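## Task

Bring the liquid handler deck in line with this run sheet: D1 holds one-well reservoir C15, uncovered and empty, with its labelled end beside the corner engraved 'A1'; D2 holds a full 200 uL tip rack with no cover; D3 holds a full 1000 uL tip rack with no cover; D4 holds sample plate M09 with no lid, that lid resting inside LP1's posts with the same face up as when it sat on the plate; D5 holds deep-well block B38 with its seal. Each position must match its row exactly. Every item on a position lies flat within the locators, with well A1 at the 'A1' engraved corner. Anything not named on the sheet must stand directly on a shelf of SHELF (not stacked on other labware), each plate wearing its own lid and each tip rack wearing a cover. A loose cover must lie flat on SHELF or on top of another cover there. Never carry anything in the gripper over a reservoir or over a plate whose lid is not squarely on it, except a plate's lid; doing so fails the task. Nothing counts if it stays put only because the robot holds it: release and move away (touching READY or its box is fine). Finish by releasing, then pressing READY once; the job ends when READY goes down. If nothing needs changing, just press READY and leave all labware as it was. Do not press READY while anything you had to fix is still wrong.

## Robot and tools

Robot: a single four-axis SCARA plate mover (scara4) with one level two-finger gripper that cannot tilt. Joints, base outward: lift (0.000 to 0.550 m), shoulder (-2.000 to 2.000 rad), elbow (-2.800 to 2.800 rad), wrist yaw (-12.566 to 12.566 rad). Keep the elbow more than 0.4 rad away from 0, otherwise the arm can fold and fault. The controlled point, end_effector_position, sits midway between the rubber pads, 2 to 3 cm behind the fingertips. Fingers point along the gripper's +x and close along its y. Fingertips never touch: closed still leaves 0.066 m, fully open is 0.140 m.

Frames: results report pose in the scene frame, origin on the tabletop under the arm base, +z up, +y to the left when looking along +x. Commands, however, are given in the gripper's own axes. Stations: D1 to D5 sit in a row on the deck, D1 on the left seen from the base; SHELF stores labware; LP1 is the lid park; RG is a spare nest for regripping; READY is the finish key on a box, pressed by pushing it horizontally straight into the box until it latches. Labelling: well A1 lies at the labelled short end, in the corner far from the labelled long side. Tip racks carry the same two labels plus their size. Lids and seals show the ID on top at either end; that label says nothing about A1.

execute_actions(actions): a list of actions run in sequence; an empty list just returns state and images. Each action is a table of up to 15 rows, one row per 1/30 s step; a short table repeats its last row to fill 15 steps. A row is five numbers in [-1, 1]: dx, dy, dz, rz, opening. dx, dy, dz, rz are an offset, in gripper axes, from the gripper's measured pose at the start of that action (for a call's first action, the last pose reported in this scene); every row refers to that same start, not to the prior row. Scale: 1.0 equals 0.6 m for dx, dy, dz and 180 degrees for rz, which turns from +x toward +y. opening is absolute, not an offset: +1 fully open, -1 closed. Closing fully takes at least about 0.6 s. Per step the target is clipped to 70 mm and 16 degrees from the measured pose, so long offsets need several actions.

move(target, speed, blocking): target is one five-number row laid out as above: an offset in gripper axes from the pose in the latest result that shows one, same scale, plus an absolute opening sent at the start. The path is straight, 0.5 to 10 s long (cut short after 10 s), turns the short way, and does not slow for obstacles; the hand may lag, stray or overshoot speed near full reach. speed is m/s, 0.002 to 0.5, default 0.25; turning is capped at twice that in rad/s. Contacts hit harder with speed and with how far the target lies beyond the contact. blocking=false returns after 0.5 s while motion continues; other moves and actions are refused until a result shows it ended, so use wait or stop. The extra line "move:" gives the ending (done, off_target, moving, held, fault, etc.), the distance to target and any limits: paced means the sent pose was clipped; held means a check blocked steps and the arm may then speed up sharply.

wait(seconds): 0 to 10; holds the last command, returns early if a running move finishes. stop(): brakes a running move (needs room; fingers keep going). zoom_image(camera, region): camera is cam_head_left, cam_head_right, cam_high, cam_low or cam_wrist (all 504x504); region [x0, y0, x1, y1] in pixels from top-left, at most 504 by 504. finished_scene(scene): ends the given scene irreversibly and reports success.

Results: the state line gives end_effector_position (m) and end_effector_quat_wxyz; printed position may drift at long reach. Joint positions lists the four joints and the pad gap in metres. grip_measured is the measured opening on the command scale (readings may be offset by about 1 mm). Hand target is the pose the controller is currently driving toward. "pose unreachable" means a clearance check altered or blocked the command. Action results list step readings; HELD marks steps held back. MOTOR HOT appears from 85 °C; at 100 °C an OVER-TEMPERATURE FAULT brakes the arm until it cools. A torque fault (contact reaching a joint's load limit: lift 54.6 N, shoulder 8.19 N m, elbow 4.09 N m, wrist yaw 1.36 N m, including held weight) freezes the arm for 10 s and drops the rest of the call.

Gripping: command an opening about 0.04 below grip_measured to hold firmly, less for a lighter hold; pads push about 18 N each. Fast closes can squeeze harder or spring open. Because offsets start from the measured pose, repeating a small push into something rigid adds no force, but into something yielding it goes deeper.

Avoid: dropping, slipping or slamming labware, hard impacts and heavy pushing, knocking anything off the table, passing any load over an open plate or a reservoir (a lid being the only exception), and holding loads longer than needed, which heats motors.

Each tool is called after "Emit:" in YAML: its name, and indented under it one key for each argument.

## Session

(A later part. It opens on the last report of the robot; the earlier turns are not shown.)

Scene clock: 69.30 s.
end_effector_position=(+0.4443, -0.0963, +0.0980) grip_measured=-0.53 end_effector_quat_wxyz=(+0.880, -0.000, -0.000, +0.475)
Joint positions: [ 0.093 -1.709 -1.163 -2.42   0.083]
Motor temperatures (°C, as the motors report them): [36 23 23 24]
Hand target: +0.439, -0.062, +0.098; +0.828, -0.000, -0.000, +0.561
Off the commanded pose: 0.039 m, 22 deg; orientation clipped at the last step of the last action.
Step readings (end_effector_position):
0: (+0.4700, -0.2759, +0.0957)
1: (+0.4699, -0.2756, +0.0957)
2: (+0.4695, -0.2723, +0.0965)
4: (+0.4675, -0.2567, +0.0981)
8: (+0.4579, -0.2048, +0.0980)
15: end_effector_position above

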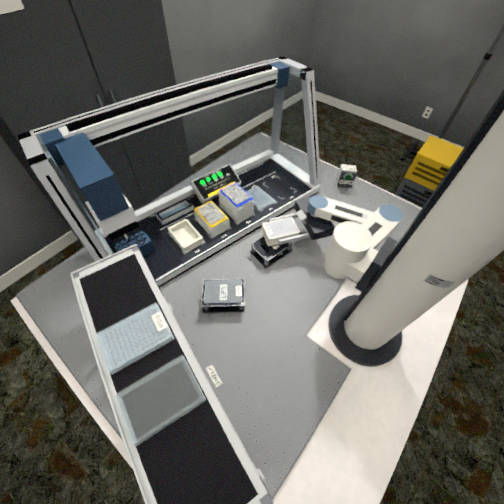

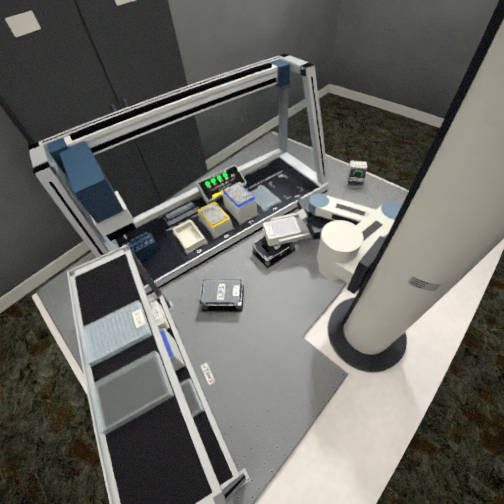

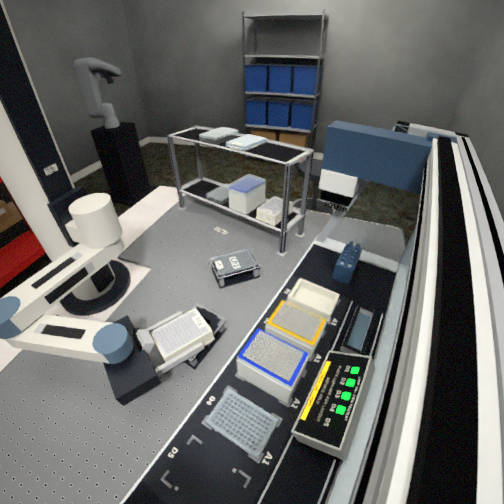

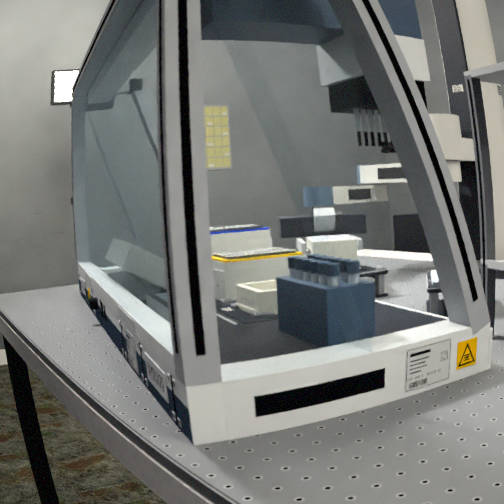

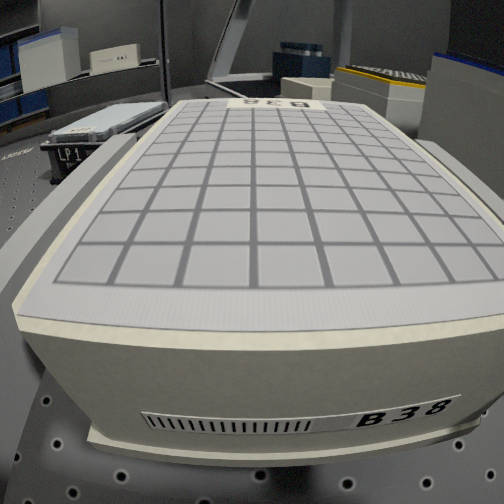

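Emit:
execute_actions:
  actions:
    - [[0.047,0.037,0,0.075,-0.575],[0.05,0.0365,0,0.09,-0.575],[0.053,0.036,0,0.105,-0.575],[0.055,0.0353,-0.002,0.115,-0.575],[0.0555,0.0351,-0.005,0.1196,-0.575],[0.0555,0.0351,-0.008,0.1196,-0.575],[0.0555,0.0351,-0.0105,0.1196,-0.575],[0.0555,0.0351,-0.0113,0.1196,-0.575]]

Scene clock: 70.40 s.
end_effector_position=(+0.4450, -0.0567, +0.0912) grip_measured=-0.53 end_effector_quat_wxyz=(+0.775, -0.000, -0.000, +0.631)
Joint positions: [ 0.086 -1.508 -1.268 -2.14   0.083]
Motor temperatures (°C, as the motors report them): [36 23 23 24]
Hand target: +0.445, -0.057, +0.091; +0.775, -0.000, -0.000, +0.631
Off the commanded pose: 0.000 m, 0 deg.
Step readings (end_effector_position):
0: (+0.4385, -0.0622, +0.0980)
1: (+0.4386, -0.0622, +0.0980)
2: (+0.4392, -0.0619, +0.0980)
4: (+0.4418, -0.0598, +0.0980)
8: (+0.4449, -0.0568, +0.0933)
15: end_effector_position above

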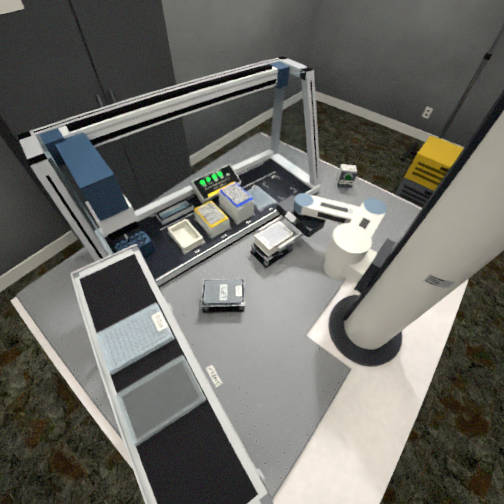

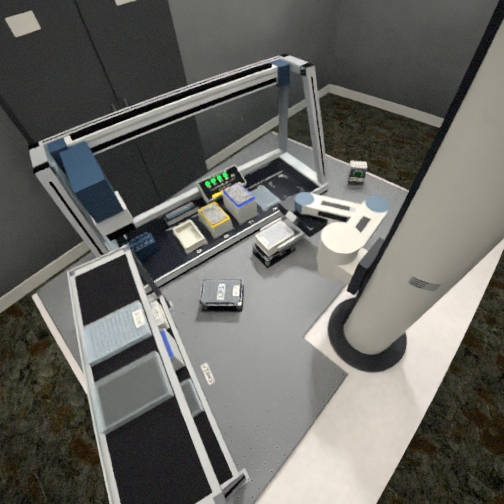

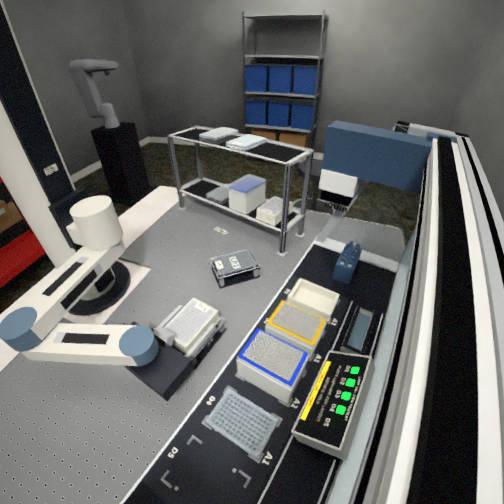

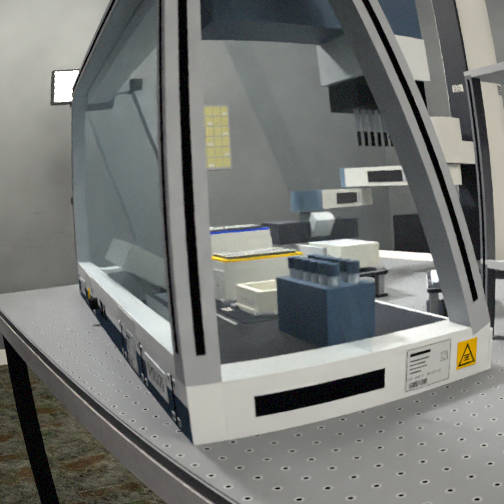

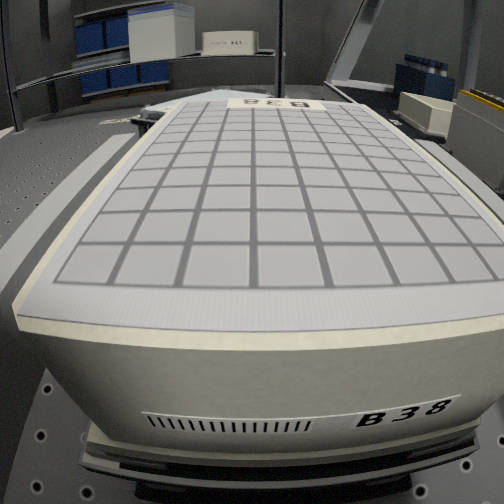

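Emit:
zoom_image:
  camera: "cam_wrist"
  region: [40, 400, 200, 504]

Emit:
zoom_image:
  camera: "cam_wrist"
  region: [344, 400, 504, 504]

Region (40, 400, 200, 504) of cam_wrist's 504x504 image, scaled by 3.150, with more detail than that image has; it fills the top 328 rows of this view, and the rest is white.

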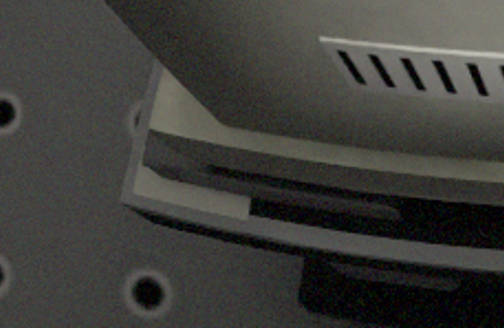

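Region (344, 400, 504, 504) of cam_wrist's 504x504 image, scaled by 3.150, with more detail than that image has; it fills the top 328 rows of this view, and the rest is white.

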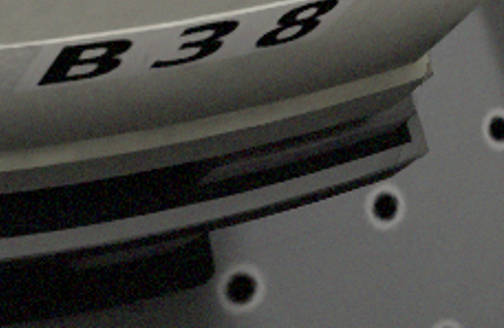

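Emit:
zoom_image:
  camera: "cam_head_left"
  region: [240, 205, 320, 275]

Emit:
zoom_image:
  camera: "cam_wrist"
  region: [70, 430, 180, 490]

Emit:
zoom_image:
  camera: "cam_wrist"
  region: [390, 410, 500, 480]

Emit:
zoom_image:
  camera: "cam_high"
  region: [150, 285, 240, 375]

Region (240, 205, 320, 275) of cam_head_left's 504x504 image, scaled by 6.300, with more detail than that image has; it fills the top 441 rows of this view, and the rest is white.

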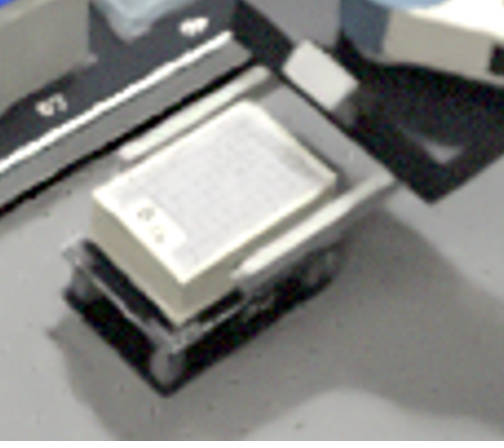

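Region (70, 430, 180, 490) of cam_wrist's 504x504 image, scaled by 4.582, with more detail than that image has; it fills the top 275 rows of this view, and the rest is white.

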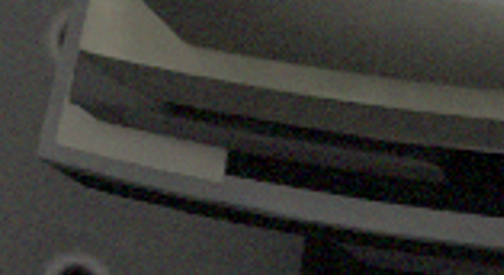

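Region (390, 410, 500, 480) of cam_wrist's 504x504 image, scaled by 4.582, with more detail than that image has; it fills the top 321 rows of this view, and the rest is white.

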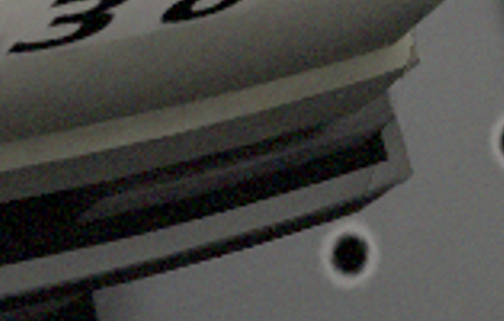

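Region (150, 285, 240, 375) of cam_high's 504x504 image, scaled by 5.600, with more detail than that image has.

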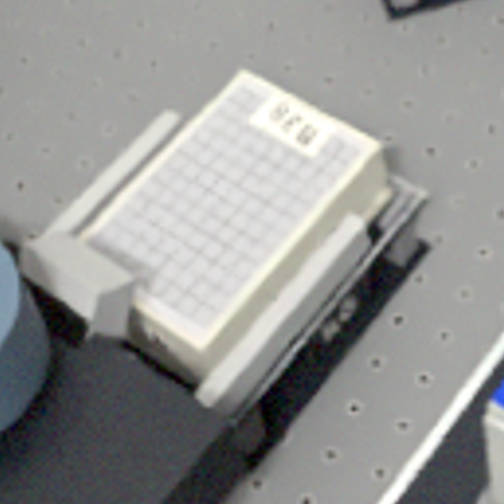

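Emit:
execute_actions:
  actions:
    - [[0.003,0.0003,0,0,-0.575],[0.006,0.0006,0,0,-0.575],[0.0078,0.0007,-0.001,0,-0.575],[0.0078,0.0007,-0.0035,0,-0.575],[0.0078,0.0007,-0.006,0,-0.575],[0.0078,0.0007,-0.0085,0,-0.575],[0.0078,0.0007,-0.0105,0,-0.575],[0.0078,0.0007,-0.012,0,-0.575],[0.0078,0.0007,-0.013,0,-0.575],[0.0078,0.0007,-0.0133,0,-0.575],[0.0078,0.0007,-0.0133,0,-0.555],[0.0078,0.0007,-0.0133,0,-0.52],[0.0078,0.0007,-0.0133,0,-0.42],[0.0078,0.0007,-0.0133,0,-0.3],[0.0078,0.0007,-0.0133,0,-0.1]]

Scene clock: 72.87 s.
end_effector_position=(+0.4456, -0.0520, +0.0832) grip_measured=-0.27 end_effector_quat_wxyz=(+0.776, -0.000, -0.000, +0.631)
Joint positions: [ 0.078 -1.5   -1.256 -2.16   0.093]
Motor temperatures (°C, as the motors report them): [36 23 23 24]
Hand target: +0.446, -0.052, +0.083; +0.775, -0.000, -0.000, +0.631
Off the commanded pose: 0.000 m, 0 deg.
Step readings (end_effector_position):
0: (+0.4450, -0.0567, +0.0912)
1: (+0.4451, -0.0566, +0.0912)
2: (+0.4453, -0.0550, +0.0911)
4: (+0.4454, -0.0520, +0.0904)
8: (+0.4457, -0.0520, +0.0848)
15: end_effector_position above

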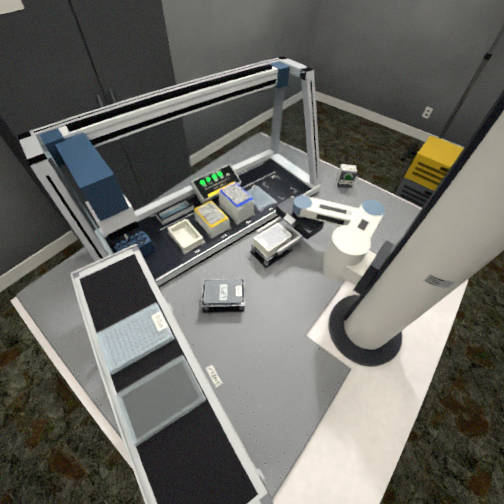

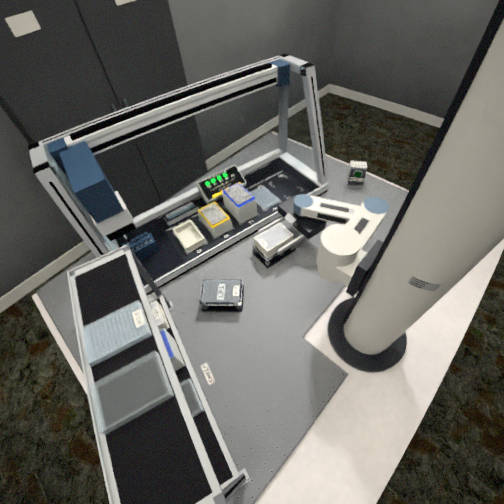

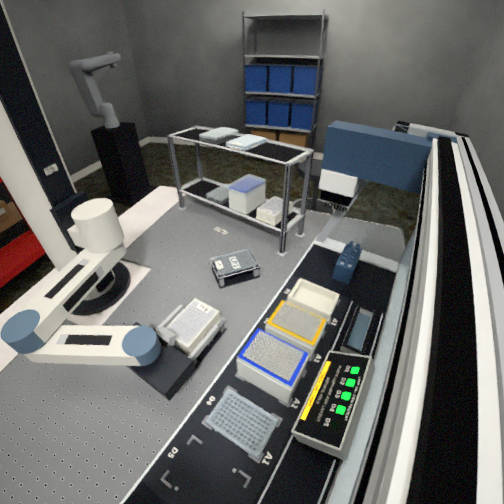

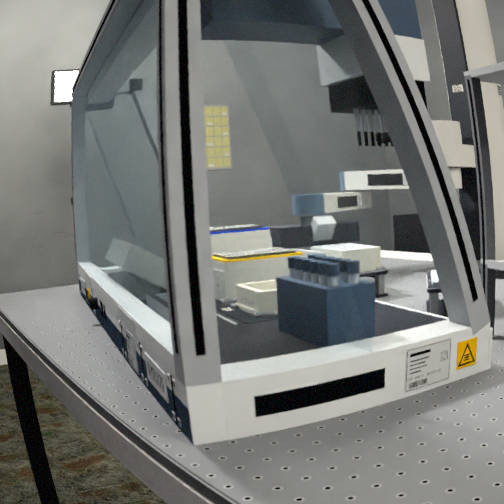

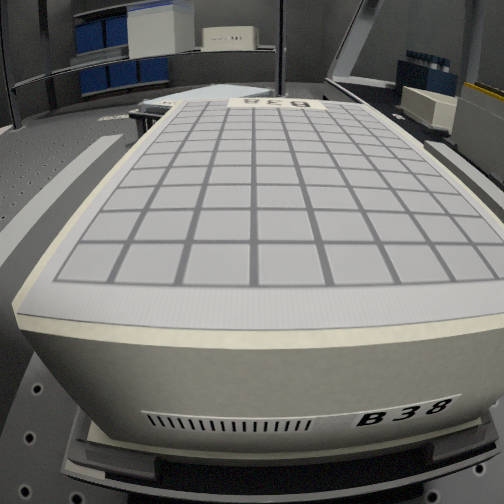

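Emit:
zoom_image:
  camera: "cam_wrist"
  region: [40, 400, 200, 504]

Emit:
zoom_image:
  camera: "cam_wrist"
  region: [344, 400, 504, 504]

Region (40, 400, 200, 504) of cam_wrist's 504x504 image, scaled by 3.150, with more detail than that image has; it fills the top 328 rows of this view, and the rest is white.

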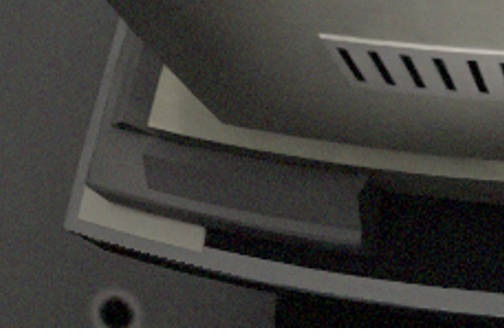

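Region (344, 400, 504, 504) of cam_wrist's 504x504 image, scaled by 3.150, with more detail than that image has; it fills the top 328 rows of this view, and the rest is white.

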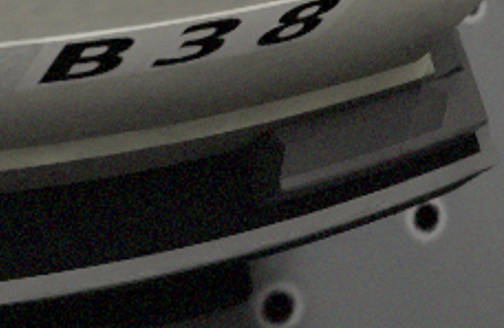

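Emit:
execute_actions:
  actions:
    - [[0,0,0.0067,0,0.0],[0.0023,0,0.0183,0,0.1],[0.0069,0,0.0317,0,0.1],[0.0138,0,0.0433,0,0.1],[0.0229,0,0.0517,0,0.1],[0.0344,0,0.055,0,0.1],[0.0458,0,0.055,0,0.1],[0.0595,0.0041,0.055,0.0056,0.1],[0.0724,0.0203,0.055,0.0278,0.1],[0.0828,0.0445,0.055,0.0611,0.1],[0.0906,0.0682,0.055,0.0944,0.1],[0.0961,0.0912,0.055,0.1278,0.05],[0.099,0.1131,0.055,0.1611,0],[0.0999,0.1338,0.055,0.1944,0],[0.0977,0.1591,0.055,0.2389,0]]

Scene clock: 75.43 s.
end_effector_position=(+0.3949, +0.0145, +0.1162) grip_measured=+0.00 end_effector_quat_wxyz=(+0.632, -0.000, -0.000, +0.775)
Joint positions: [ 0.111 -1.351 -1.112 -2.048  0.103]
Motor temperatures (°C, as the motors report them): [36 23 23 24]
Hand target: +0.368, +0.020, +0.116; +0.563, -0.000, -0.000, +0.826
Off the commanded pose: 0.033 m, 20 deg; orientation clipped at the last step of the last action.
Step readings (end_effector_position):
0: (+0.4456, -0.0520, +0.0832)
1: (+0.4456, -0.0520, +0.0833)
2: (+0.4456, -0.0520, +0.0848)
4: (+0.4458, -0.0514, +0.0932)
8: (+0.4484, -0.0363, +0.1146)
15: end_effector_position above

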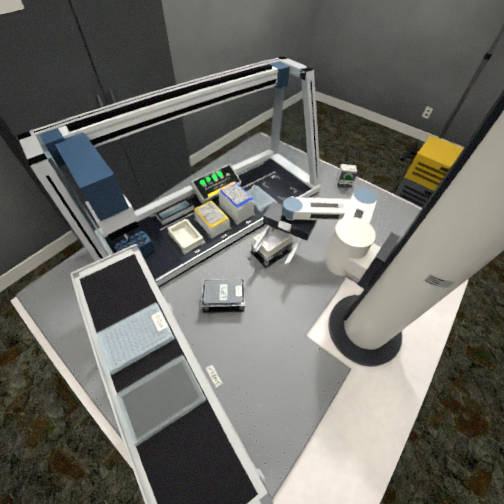

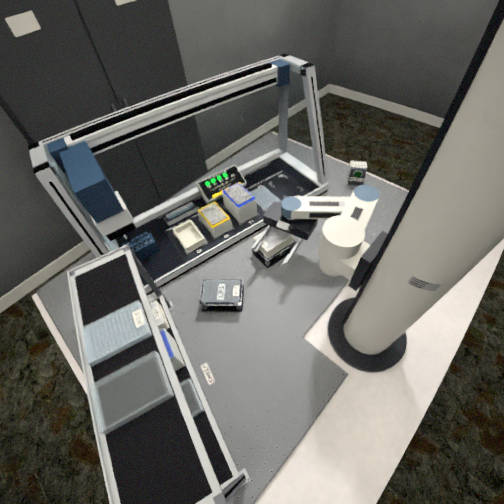

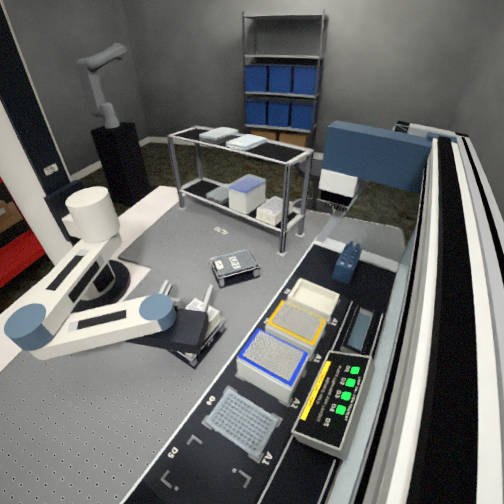

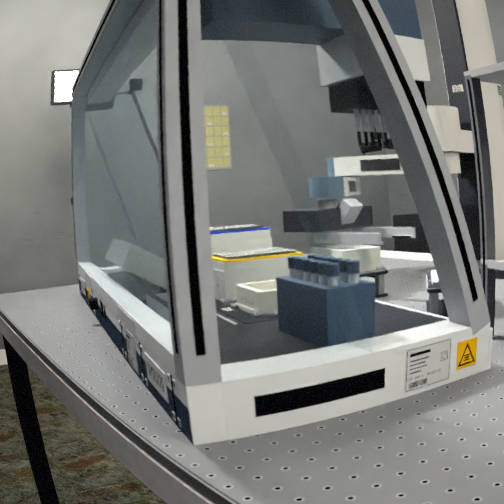

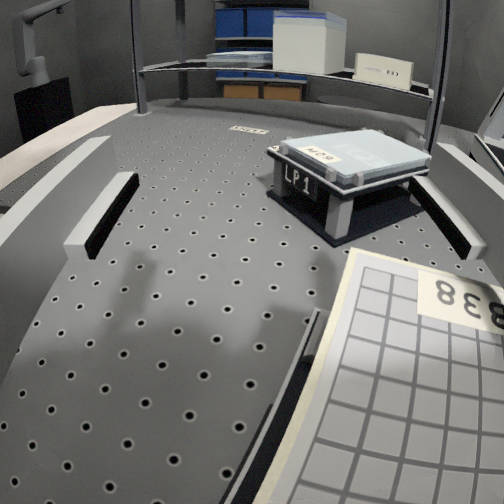

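Emit:
zoom_image:
  camera: "cam_wrist"
  region: [260, 115, 440, 215]

Emit:
zoom_image:
  camera: "cam_wrist"
  region: [280, 135, 360, 180]

Emit:
zoom_image:
  camera: "cam_wrist"
  region: [190, 0, 440, 110]

Region (260, 115, 440, 215) of cam_wrist's 504x504 image, scaled by 2.800, with more detail than that image has.

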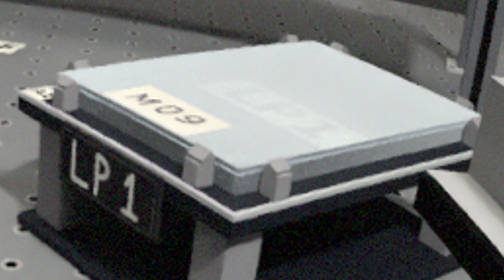

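Region (280, 135, 360, 180) of cam_wrist's 504x504 image, scaled by 6.300, with more detail than that image has; it fills the top 284 rows of this view, and the rest is white.

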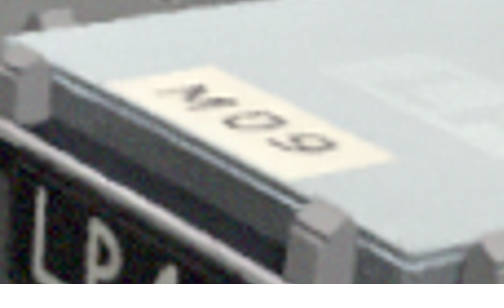

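Region (190, 0, 440, 110) of cam_wrist's 504x504 image, scaled by 2.016, with more detail than that image has; it fills the top 222 rows of this view, and the rest is white.

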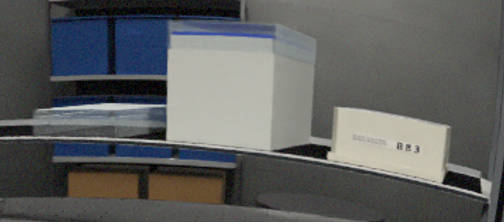

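Emit:
execute_actions:
  actions:
    - [[0.0215,0.0509,0,0.0717,0],[0.0253,0.0625,0,0.0939,0],[0.0285,0.0766,0,0.1217,0],[0.0301,0.0899,0,0.1494,0],[0.0301,0.1025,0,0.1772,0],[0.0285,0.1141,0,0.205,0],[0.0256,0.1247,0,0.2328,0],[0.0213,0.1341,0,0.2606,0],[0.0158,0.1422,0,0.2883,0],[0.0092,0.1488,0,0.3161,0],[0.0017,0.154,0,0.3439,0],[-0.0067,0.1577,0,0.3717,0],[-0.0158,0.1597,0,0.3994,0],[-0.0254,0.16,0,0.4272,0],[-0.0355,0.1585,0,0.455,0]]
    - [[-0.0166,0.0335,0,0.1056,0],[-0.0251,0.0413,0,0.1333,0],[-0.0352,0.0483,0,0.1611,0],[-0.0469,0.0545,0,0.1889,0],[-0.06,0.0597,0,0.2167,0],[-0.0746,0.0638,0,0.2444,0],[-0.0904,0.0666,0,0.2722,0],[-0.1073,0.0681,0,0.3,0],[-0.1253,0.0682,0,0.3278,0],[-0.1442,0.0667,0,0.3556,0],[-0.1639,0.0637,0,0.3833,0],[-0.1843,0.059,0,0.4111,0],[-0.2051,0.0526,0,0.4389,0],[-0.222,0.0462,0,0.4611,0],[-0.2348,0.0406,0,0.4778,0]]

Scene clock: 78.40 s.
end_effector_position=(+0.4030, -0.0639, +0.1163) grip_measured=+0.00 end_effector_quat_wxyz=(-0.423, -0.000, -0.000, +0.906)
Joint positions: [ 0.111 -0.675 -1.323 -0.271  0.103]
Motor temperatures (°C, as the motors report them): [36 23 23 24]
Hand target: +0.431, -0.060, +0.116; -0.510, -0.000, -0.000, +0.860
Off the commanded pose: 0.036 m, 24 deg; orientation clipped at the last step of the last action.
Step readings (end_effector_position; steps 1 to 15: 1st action; 16 to 30: 2nd action):
0: (+0.3680, +0.0200, +0.1162)
1: (+0.3678, +0.0200, +0.1162)
2: (+0.3655, +0.0203, +0.1162)
4: (+0.3540, +0.0209, +0.1162)
8: (+0.3287, +0.0159, +0.1162)
15: (+0.3070, -0.0118, +0.1162)
16: (+0.3076, -0.0169, +0.1162)
17: (+0.3095, -0.0228, +0.1162)
19: (+0.3169, -0.0338, +0.1162)
23: (+0.3396, -0.0522, +0.1163)
30: end_effector_position above

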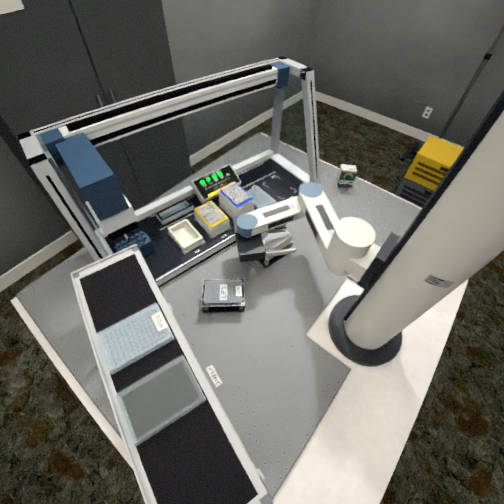

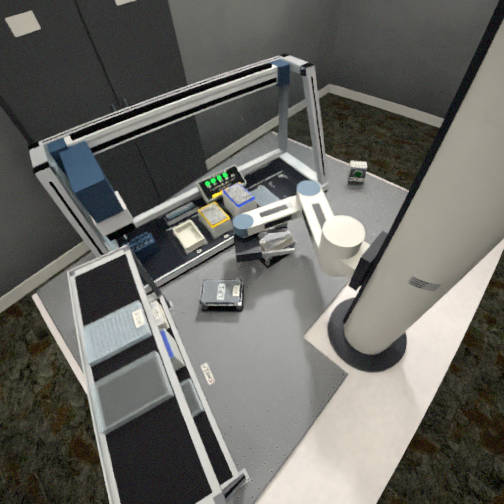

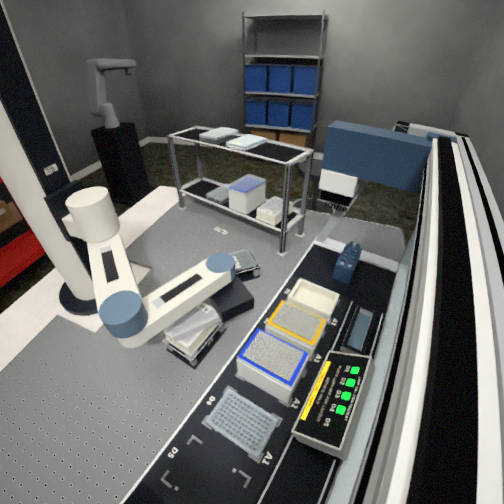

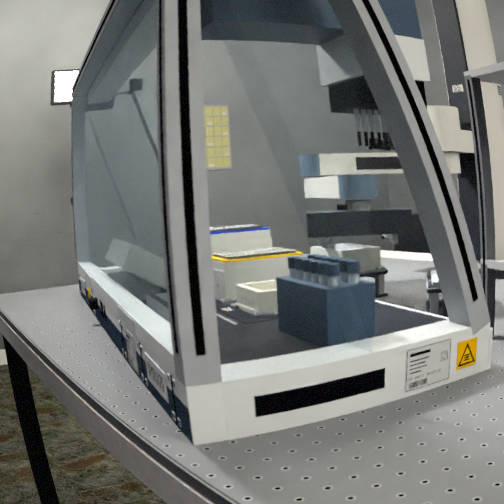

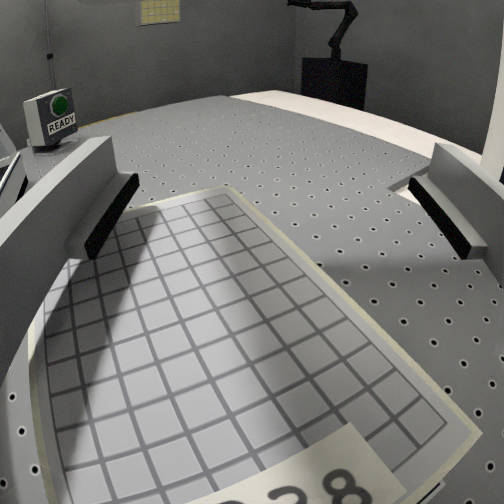

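Emit:
execute_actions:
  actions:
    - [[-0.038,0.034,0,0.08,0],[-0.042,0.037,0,0.1,0],[-0.046,0.0405,0,0.122,0],[-0.05,0.0435,0,0.14,0],[-0.0525,0.0455,0,0.152,0],[-0.0534,0.0462,-0.002,0.1573,0],[-0.0534,0.0462,-0.007,0.1573,0],[-0.0534,0.0462,-0.016,0.1573,0],[-0.0534,0.0462,-0.027,0.1573,0],[-0.0534,0.0462,-0.038,0.1573,0],[-0.0534,0.0462,-0.047,0.1573,-0.08],[-0.0534,0.0462,-0.053,0.1573,-0.17],[-0.0534,0.0462,-0.055,0.1573,-0.26],[-0.0534,0.0462,-0.055,0.1573,-0.34],[-0.0534,0.0462,-0.055,0.1573,-0.4]]

Scene clock: 79.37 s.
end_effector_position=(+0.4447, -0.0571, +0.0834) grip_measured=-0.37 end_effector_quat_wxyz=(+0.632, +0.000, +0.000, -0.775)
Joint positions: [ 0.078 -0.572 -1.263  0.061  0.089]
Motor temperatures (°C, as the motors report them): [36 23 23 24]
Hand target: +0.445, -0.057, +0.083; +0.632, +0.000, +0.000, -0.775
Off the commanded pose: 0.000 m, 0 deg.
Step readings (end_effector_position):
0: (+0.4308, -0.0602, +0.1163)
1: (+0.4310, -0.0602, +0.1163)
2: (+0.4328, -0.0600, +0.1163)
4: (+0.4382, -0.0581, +0.1163)
8: (+0.4447, -0.0568, +0.1134)
15: end_effector_position above

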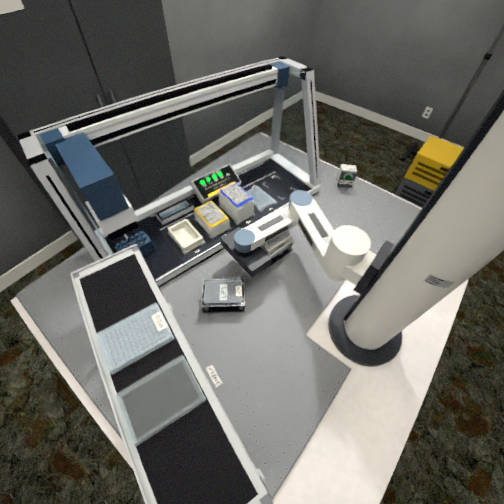

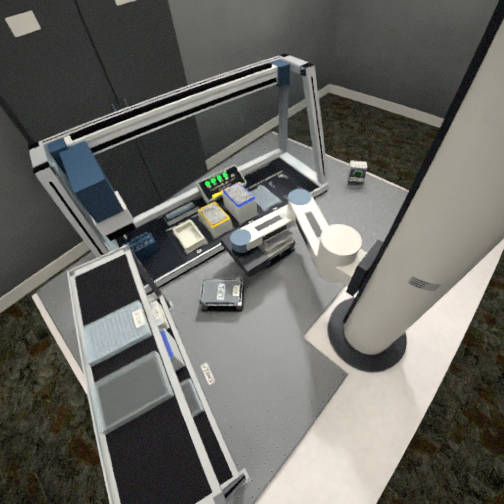

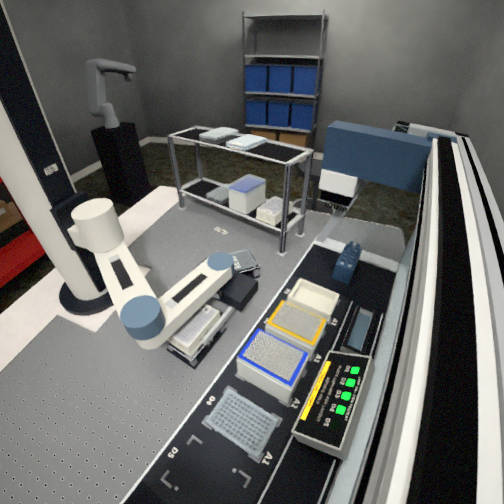

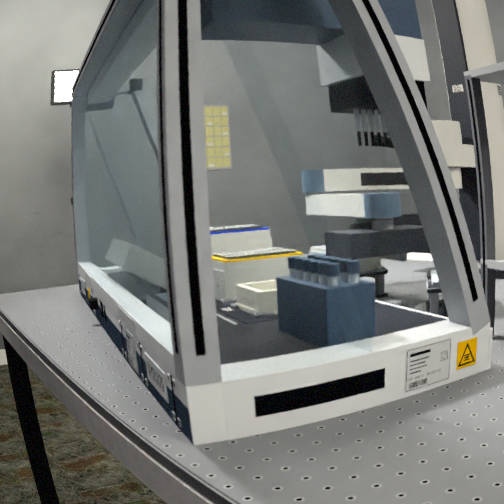

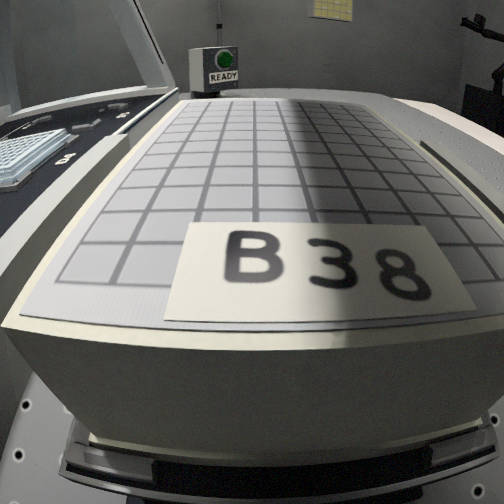

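Emit:
zoom_image:
  camera: "cam_wrist"
  region: [40, 400, 200, 504]

Emit:
zoom_image:
  camera: "cam_wrist"
  region: [344, 400, 504, 504]

Emit:
zoom_image:
  camera: "cam_wrist"
  region: [170, 30, 270, 110]

Region (40, 400, 200, 504) of cam_wrist's 504x504 image, scaled by 3.150, with more detail than that image has; it fills the top 328 rows of this view, and the rest is white.

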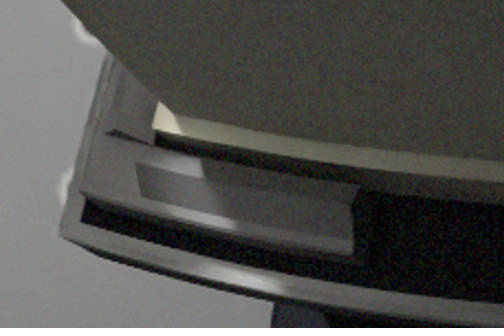

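Region (344, 400, 504, 504) of cam_wrist's 504x504 image, scaled by 3.150, with more detail than that image has; it fills the top 328 rows of this view, and the rest is white.

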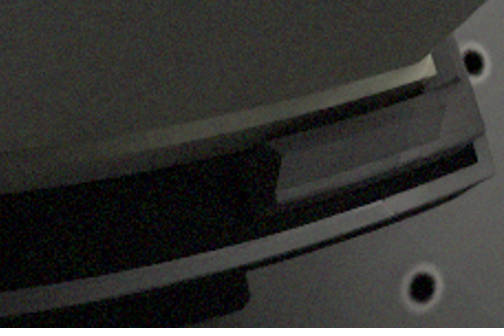

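Region (170, 30, 270, 110) of cam_wrist's 504x504 image, scaled by 5.040, with more detail than that image has; it fills the top 403 rows of this view, and the rest is white.

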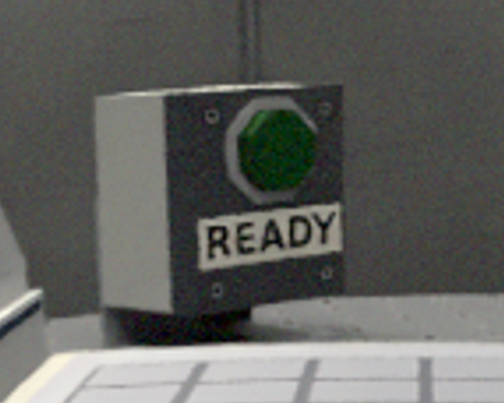

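Emit:
execute_actions:
  actions:
    - [[0,-0.0002,-0.0002,0,-0.45],[0,-0.0002,-0.0002,0,-0.49],[0,-0.0002,-0.0002,0,-0.52],[0,-0.0002,-0.0002,0,-0.545],[0,-0.0002,-0.0002,0,-0.565],[0,-0.0002,-0.0002,0,-0.575],[0,-0.0002,-0.0002,0,-0.575],[0,-0.0002,0.004,0,-0.575],[0,-0.0002,0.01,0,-0.575],[0,-0.0002,0.016,0,-0.575],[0,-0.0002,0.02,0,-0.575],[0.004,0,0.022,0,-0.575],[0.015,0.001,0.022,0.002,-0.575],[0.04,0.004,0.022,0.006,-0.575],[0.1,0.016,0.022,0.022,-0.575]]

Scene clock: 82.30 s.
end_effector_position=(+0.4435, -0.0650, +0.0966) grip_measured=-0.53 end_effector_quat_wxyz=(+0.633, +0.000, +0.000, -0.774)
Joint positions: [ 0.092 -0.602 -1.245  0.077  0.083]
Motor temperatures (°C, as the motors report them): [36 23 23 24]
Hand target: +0.437, -0.109, +0.097; +0.653, +0.000, +0.000, -0.758
Off the commanded pose: 0.053 m, 4 deg.
Step readings (end_effector_position):
0: (+0.4447, -0.0571, +0.0832)
1: (+0.4447, -0.0571, +0.0832)
2: (+0.4447, -0.0570, +0.0832)
4: (+0.4446, -0.0570, +0.0832)
8: (+0.4446, -0.0570, +0.0833)
15: end_effector_position above

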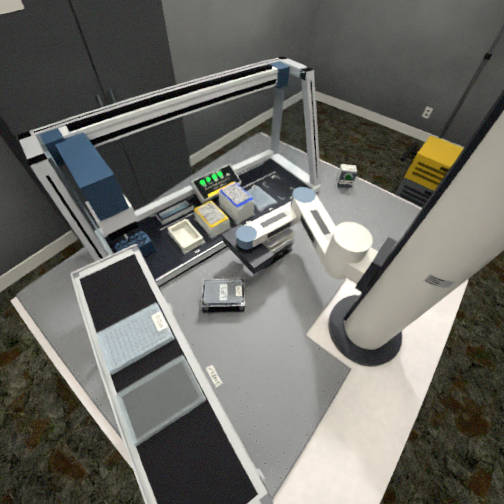

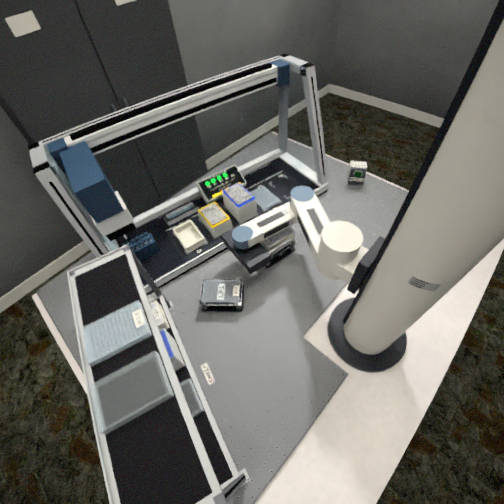

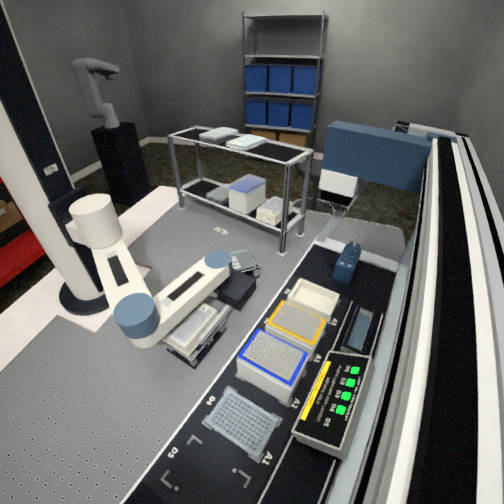

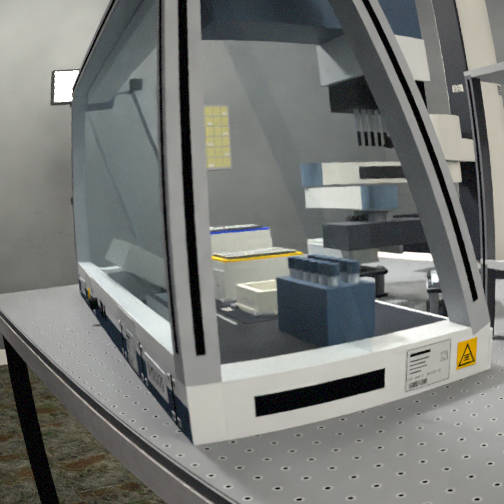

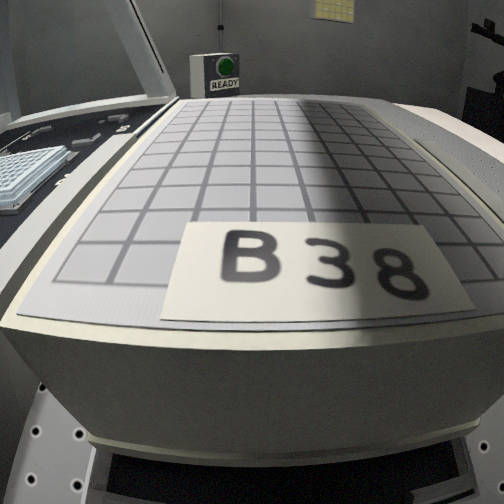

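Emit:
execute_actions:
  actions:
    - [[0.0808,0.006,0,0.0182,-0.575],[0.0938,0.0098,0,0.0237,-0.575],[0.1115,0.0156,0,0.0321,-0.575],[0.1323,0.0235,0,0.0432,-0.575],[0.1544,0.0312,0,0.0543,-0.575],[0.1757,0.0426,0,0.0682,-0.575],[0.1967,0.0522,0,0.0821,-0.575],[0.2173,0.0634,0,0.0959,-0.575],[0.2367,0.0763,0,0.1126,-0.575],[0.2555,0.0889,0,0.1293,-0.575],[0.2729,0.1049,0,0.1487,-0.575],[0.2894,0.1188,0,0.1682,-0.575],[0.3052,0.134,0,0.1876,-0.575],[0.3228,0.1517,0,0.2126,-0.575],[0.3457,0.1808,0,0.2515,-0.575]]

Scene clock: 83.87 s.
end_effector_position=(+0.4591, -0.2202, +0.0966) grip_measured=-0.53 end_effector_quat_wxyz=(+0.780, +0.000, +0.000, -0.626)
Joint positions: [ 0.092 -1.225 -1.069  0.942  0.083]
Motor temperatures (°C, as the motors report them): [36 23 23 24]
Hand target: +0.475, -0.256, +0.097; +0.820, +0.000, +0.000, -0.573
Off the commanded pose: 0.085 m, 21 deg; position and orientation clipped at the last step of the last action.
Step readings (end_effector_position):
0: (+0.4369, -0.1086, +0.0966)
1: (+0.4370, -0.1087, +0.0966)
2: (+0.4372, -0.1102, +0.0966)
4: (+0.4379, -0.1185, +0.0966)
8: (+0.4398, -0.1521, +0.0966)
15: end_effector_position above

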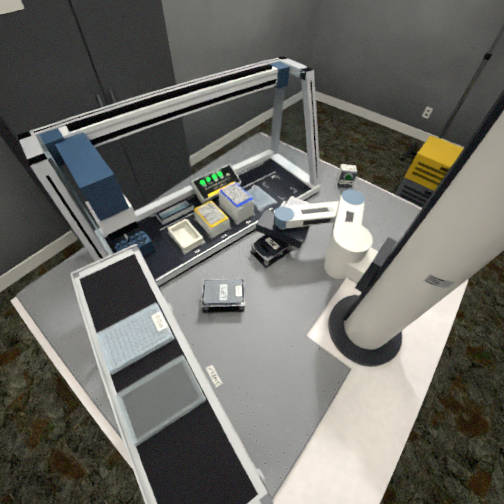

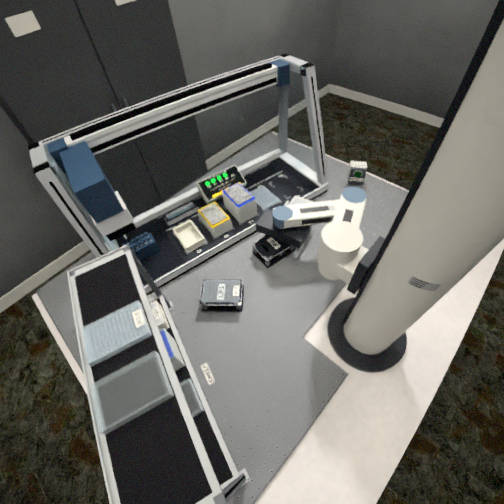

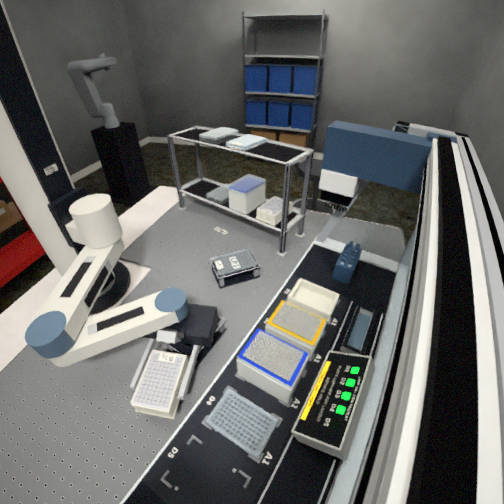

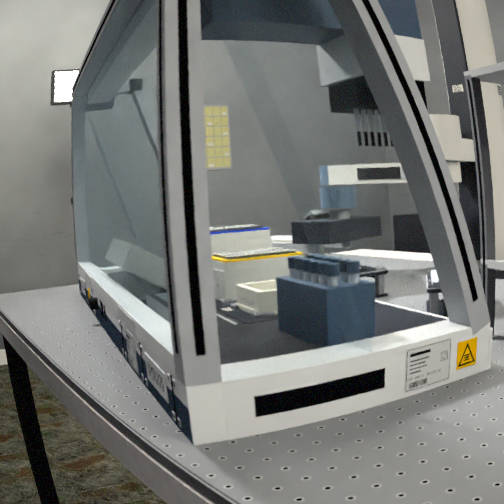

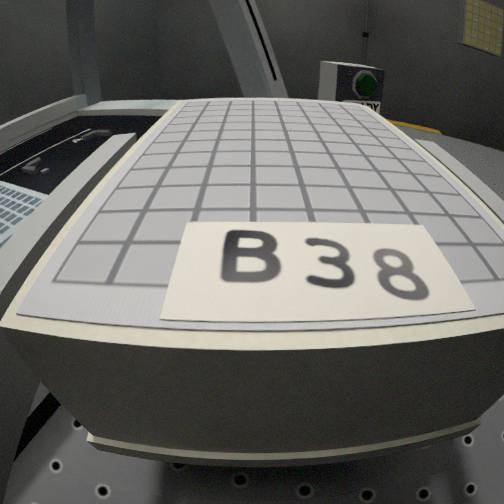

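Emit:
wait:
  seconds: 0.1

Scene clock: 84.03 s.
end_effector_position=(+0.4739, -0.2548, +0.0966) grip_measured=-0.53 end_effector_quat_wxyz=(+0.818, +0.000, +0.000, -0.575)
Joint positions: [ 0.092 -1.341 -1.128  1.243  0.083]
Motor temperatures (°C, as the motors report them): [36 23 23 24]
Hand target: +0.475, -0.256, +0.097; +0.820, +0.000, +0.000, -0.573
Off the commanded pose: 0.049 m, 14 deg; position and orientation clipped at the last step of the last action.
wait: 0.10 s; no rest

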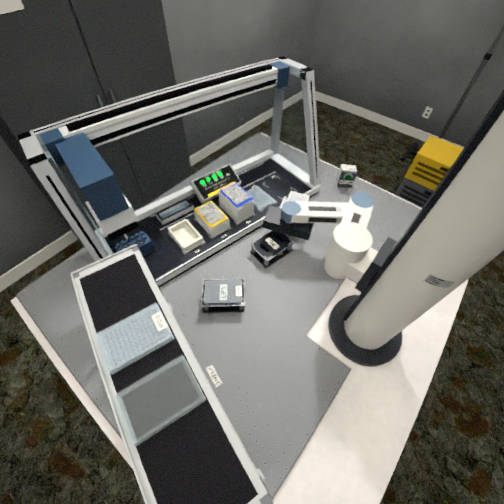

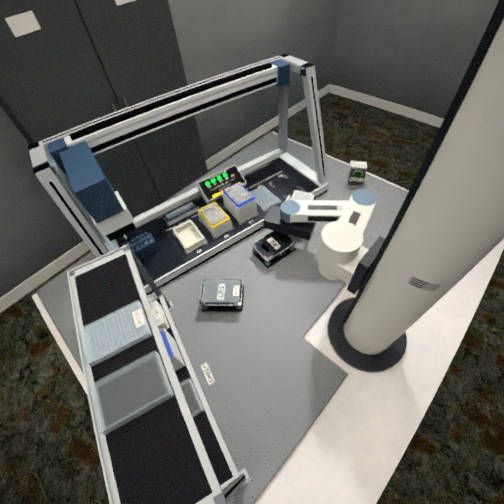

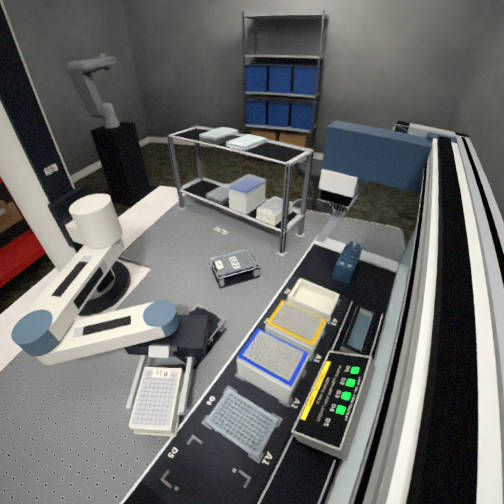

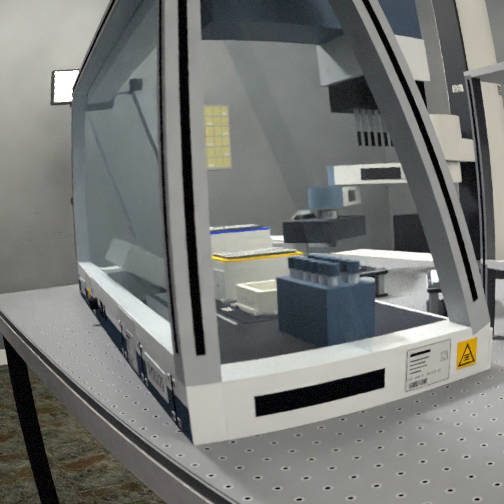

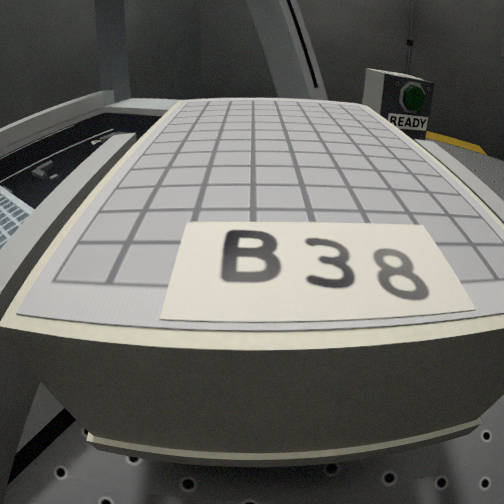

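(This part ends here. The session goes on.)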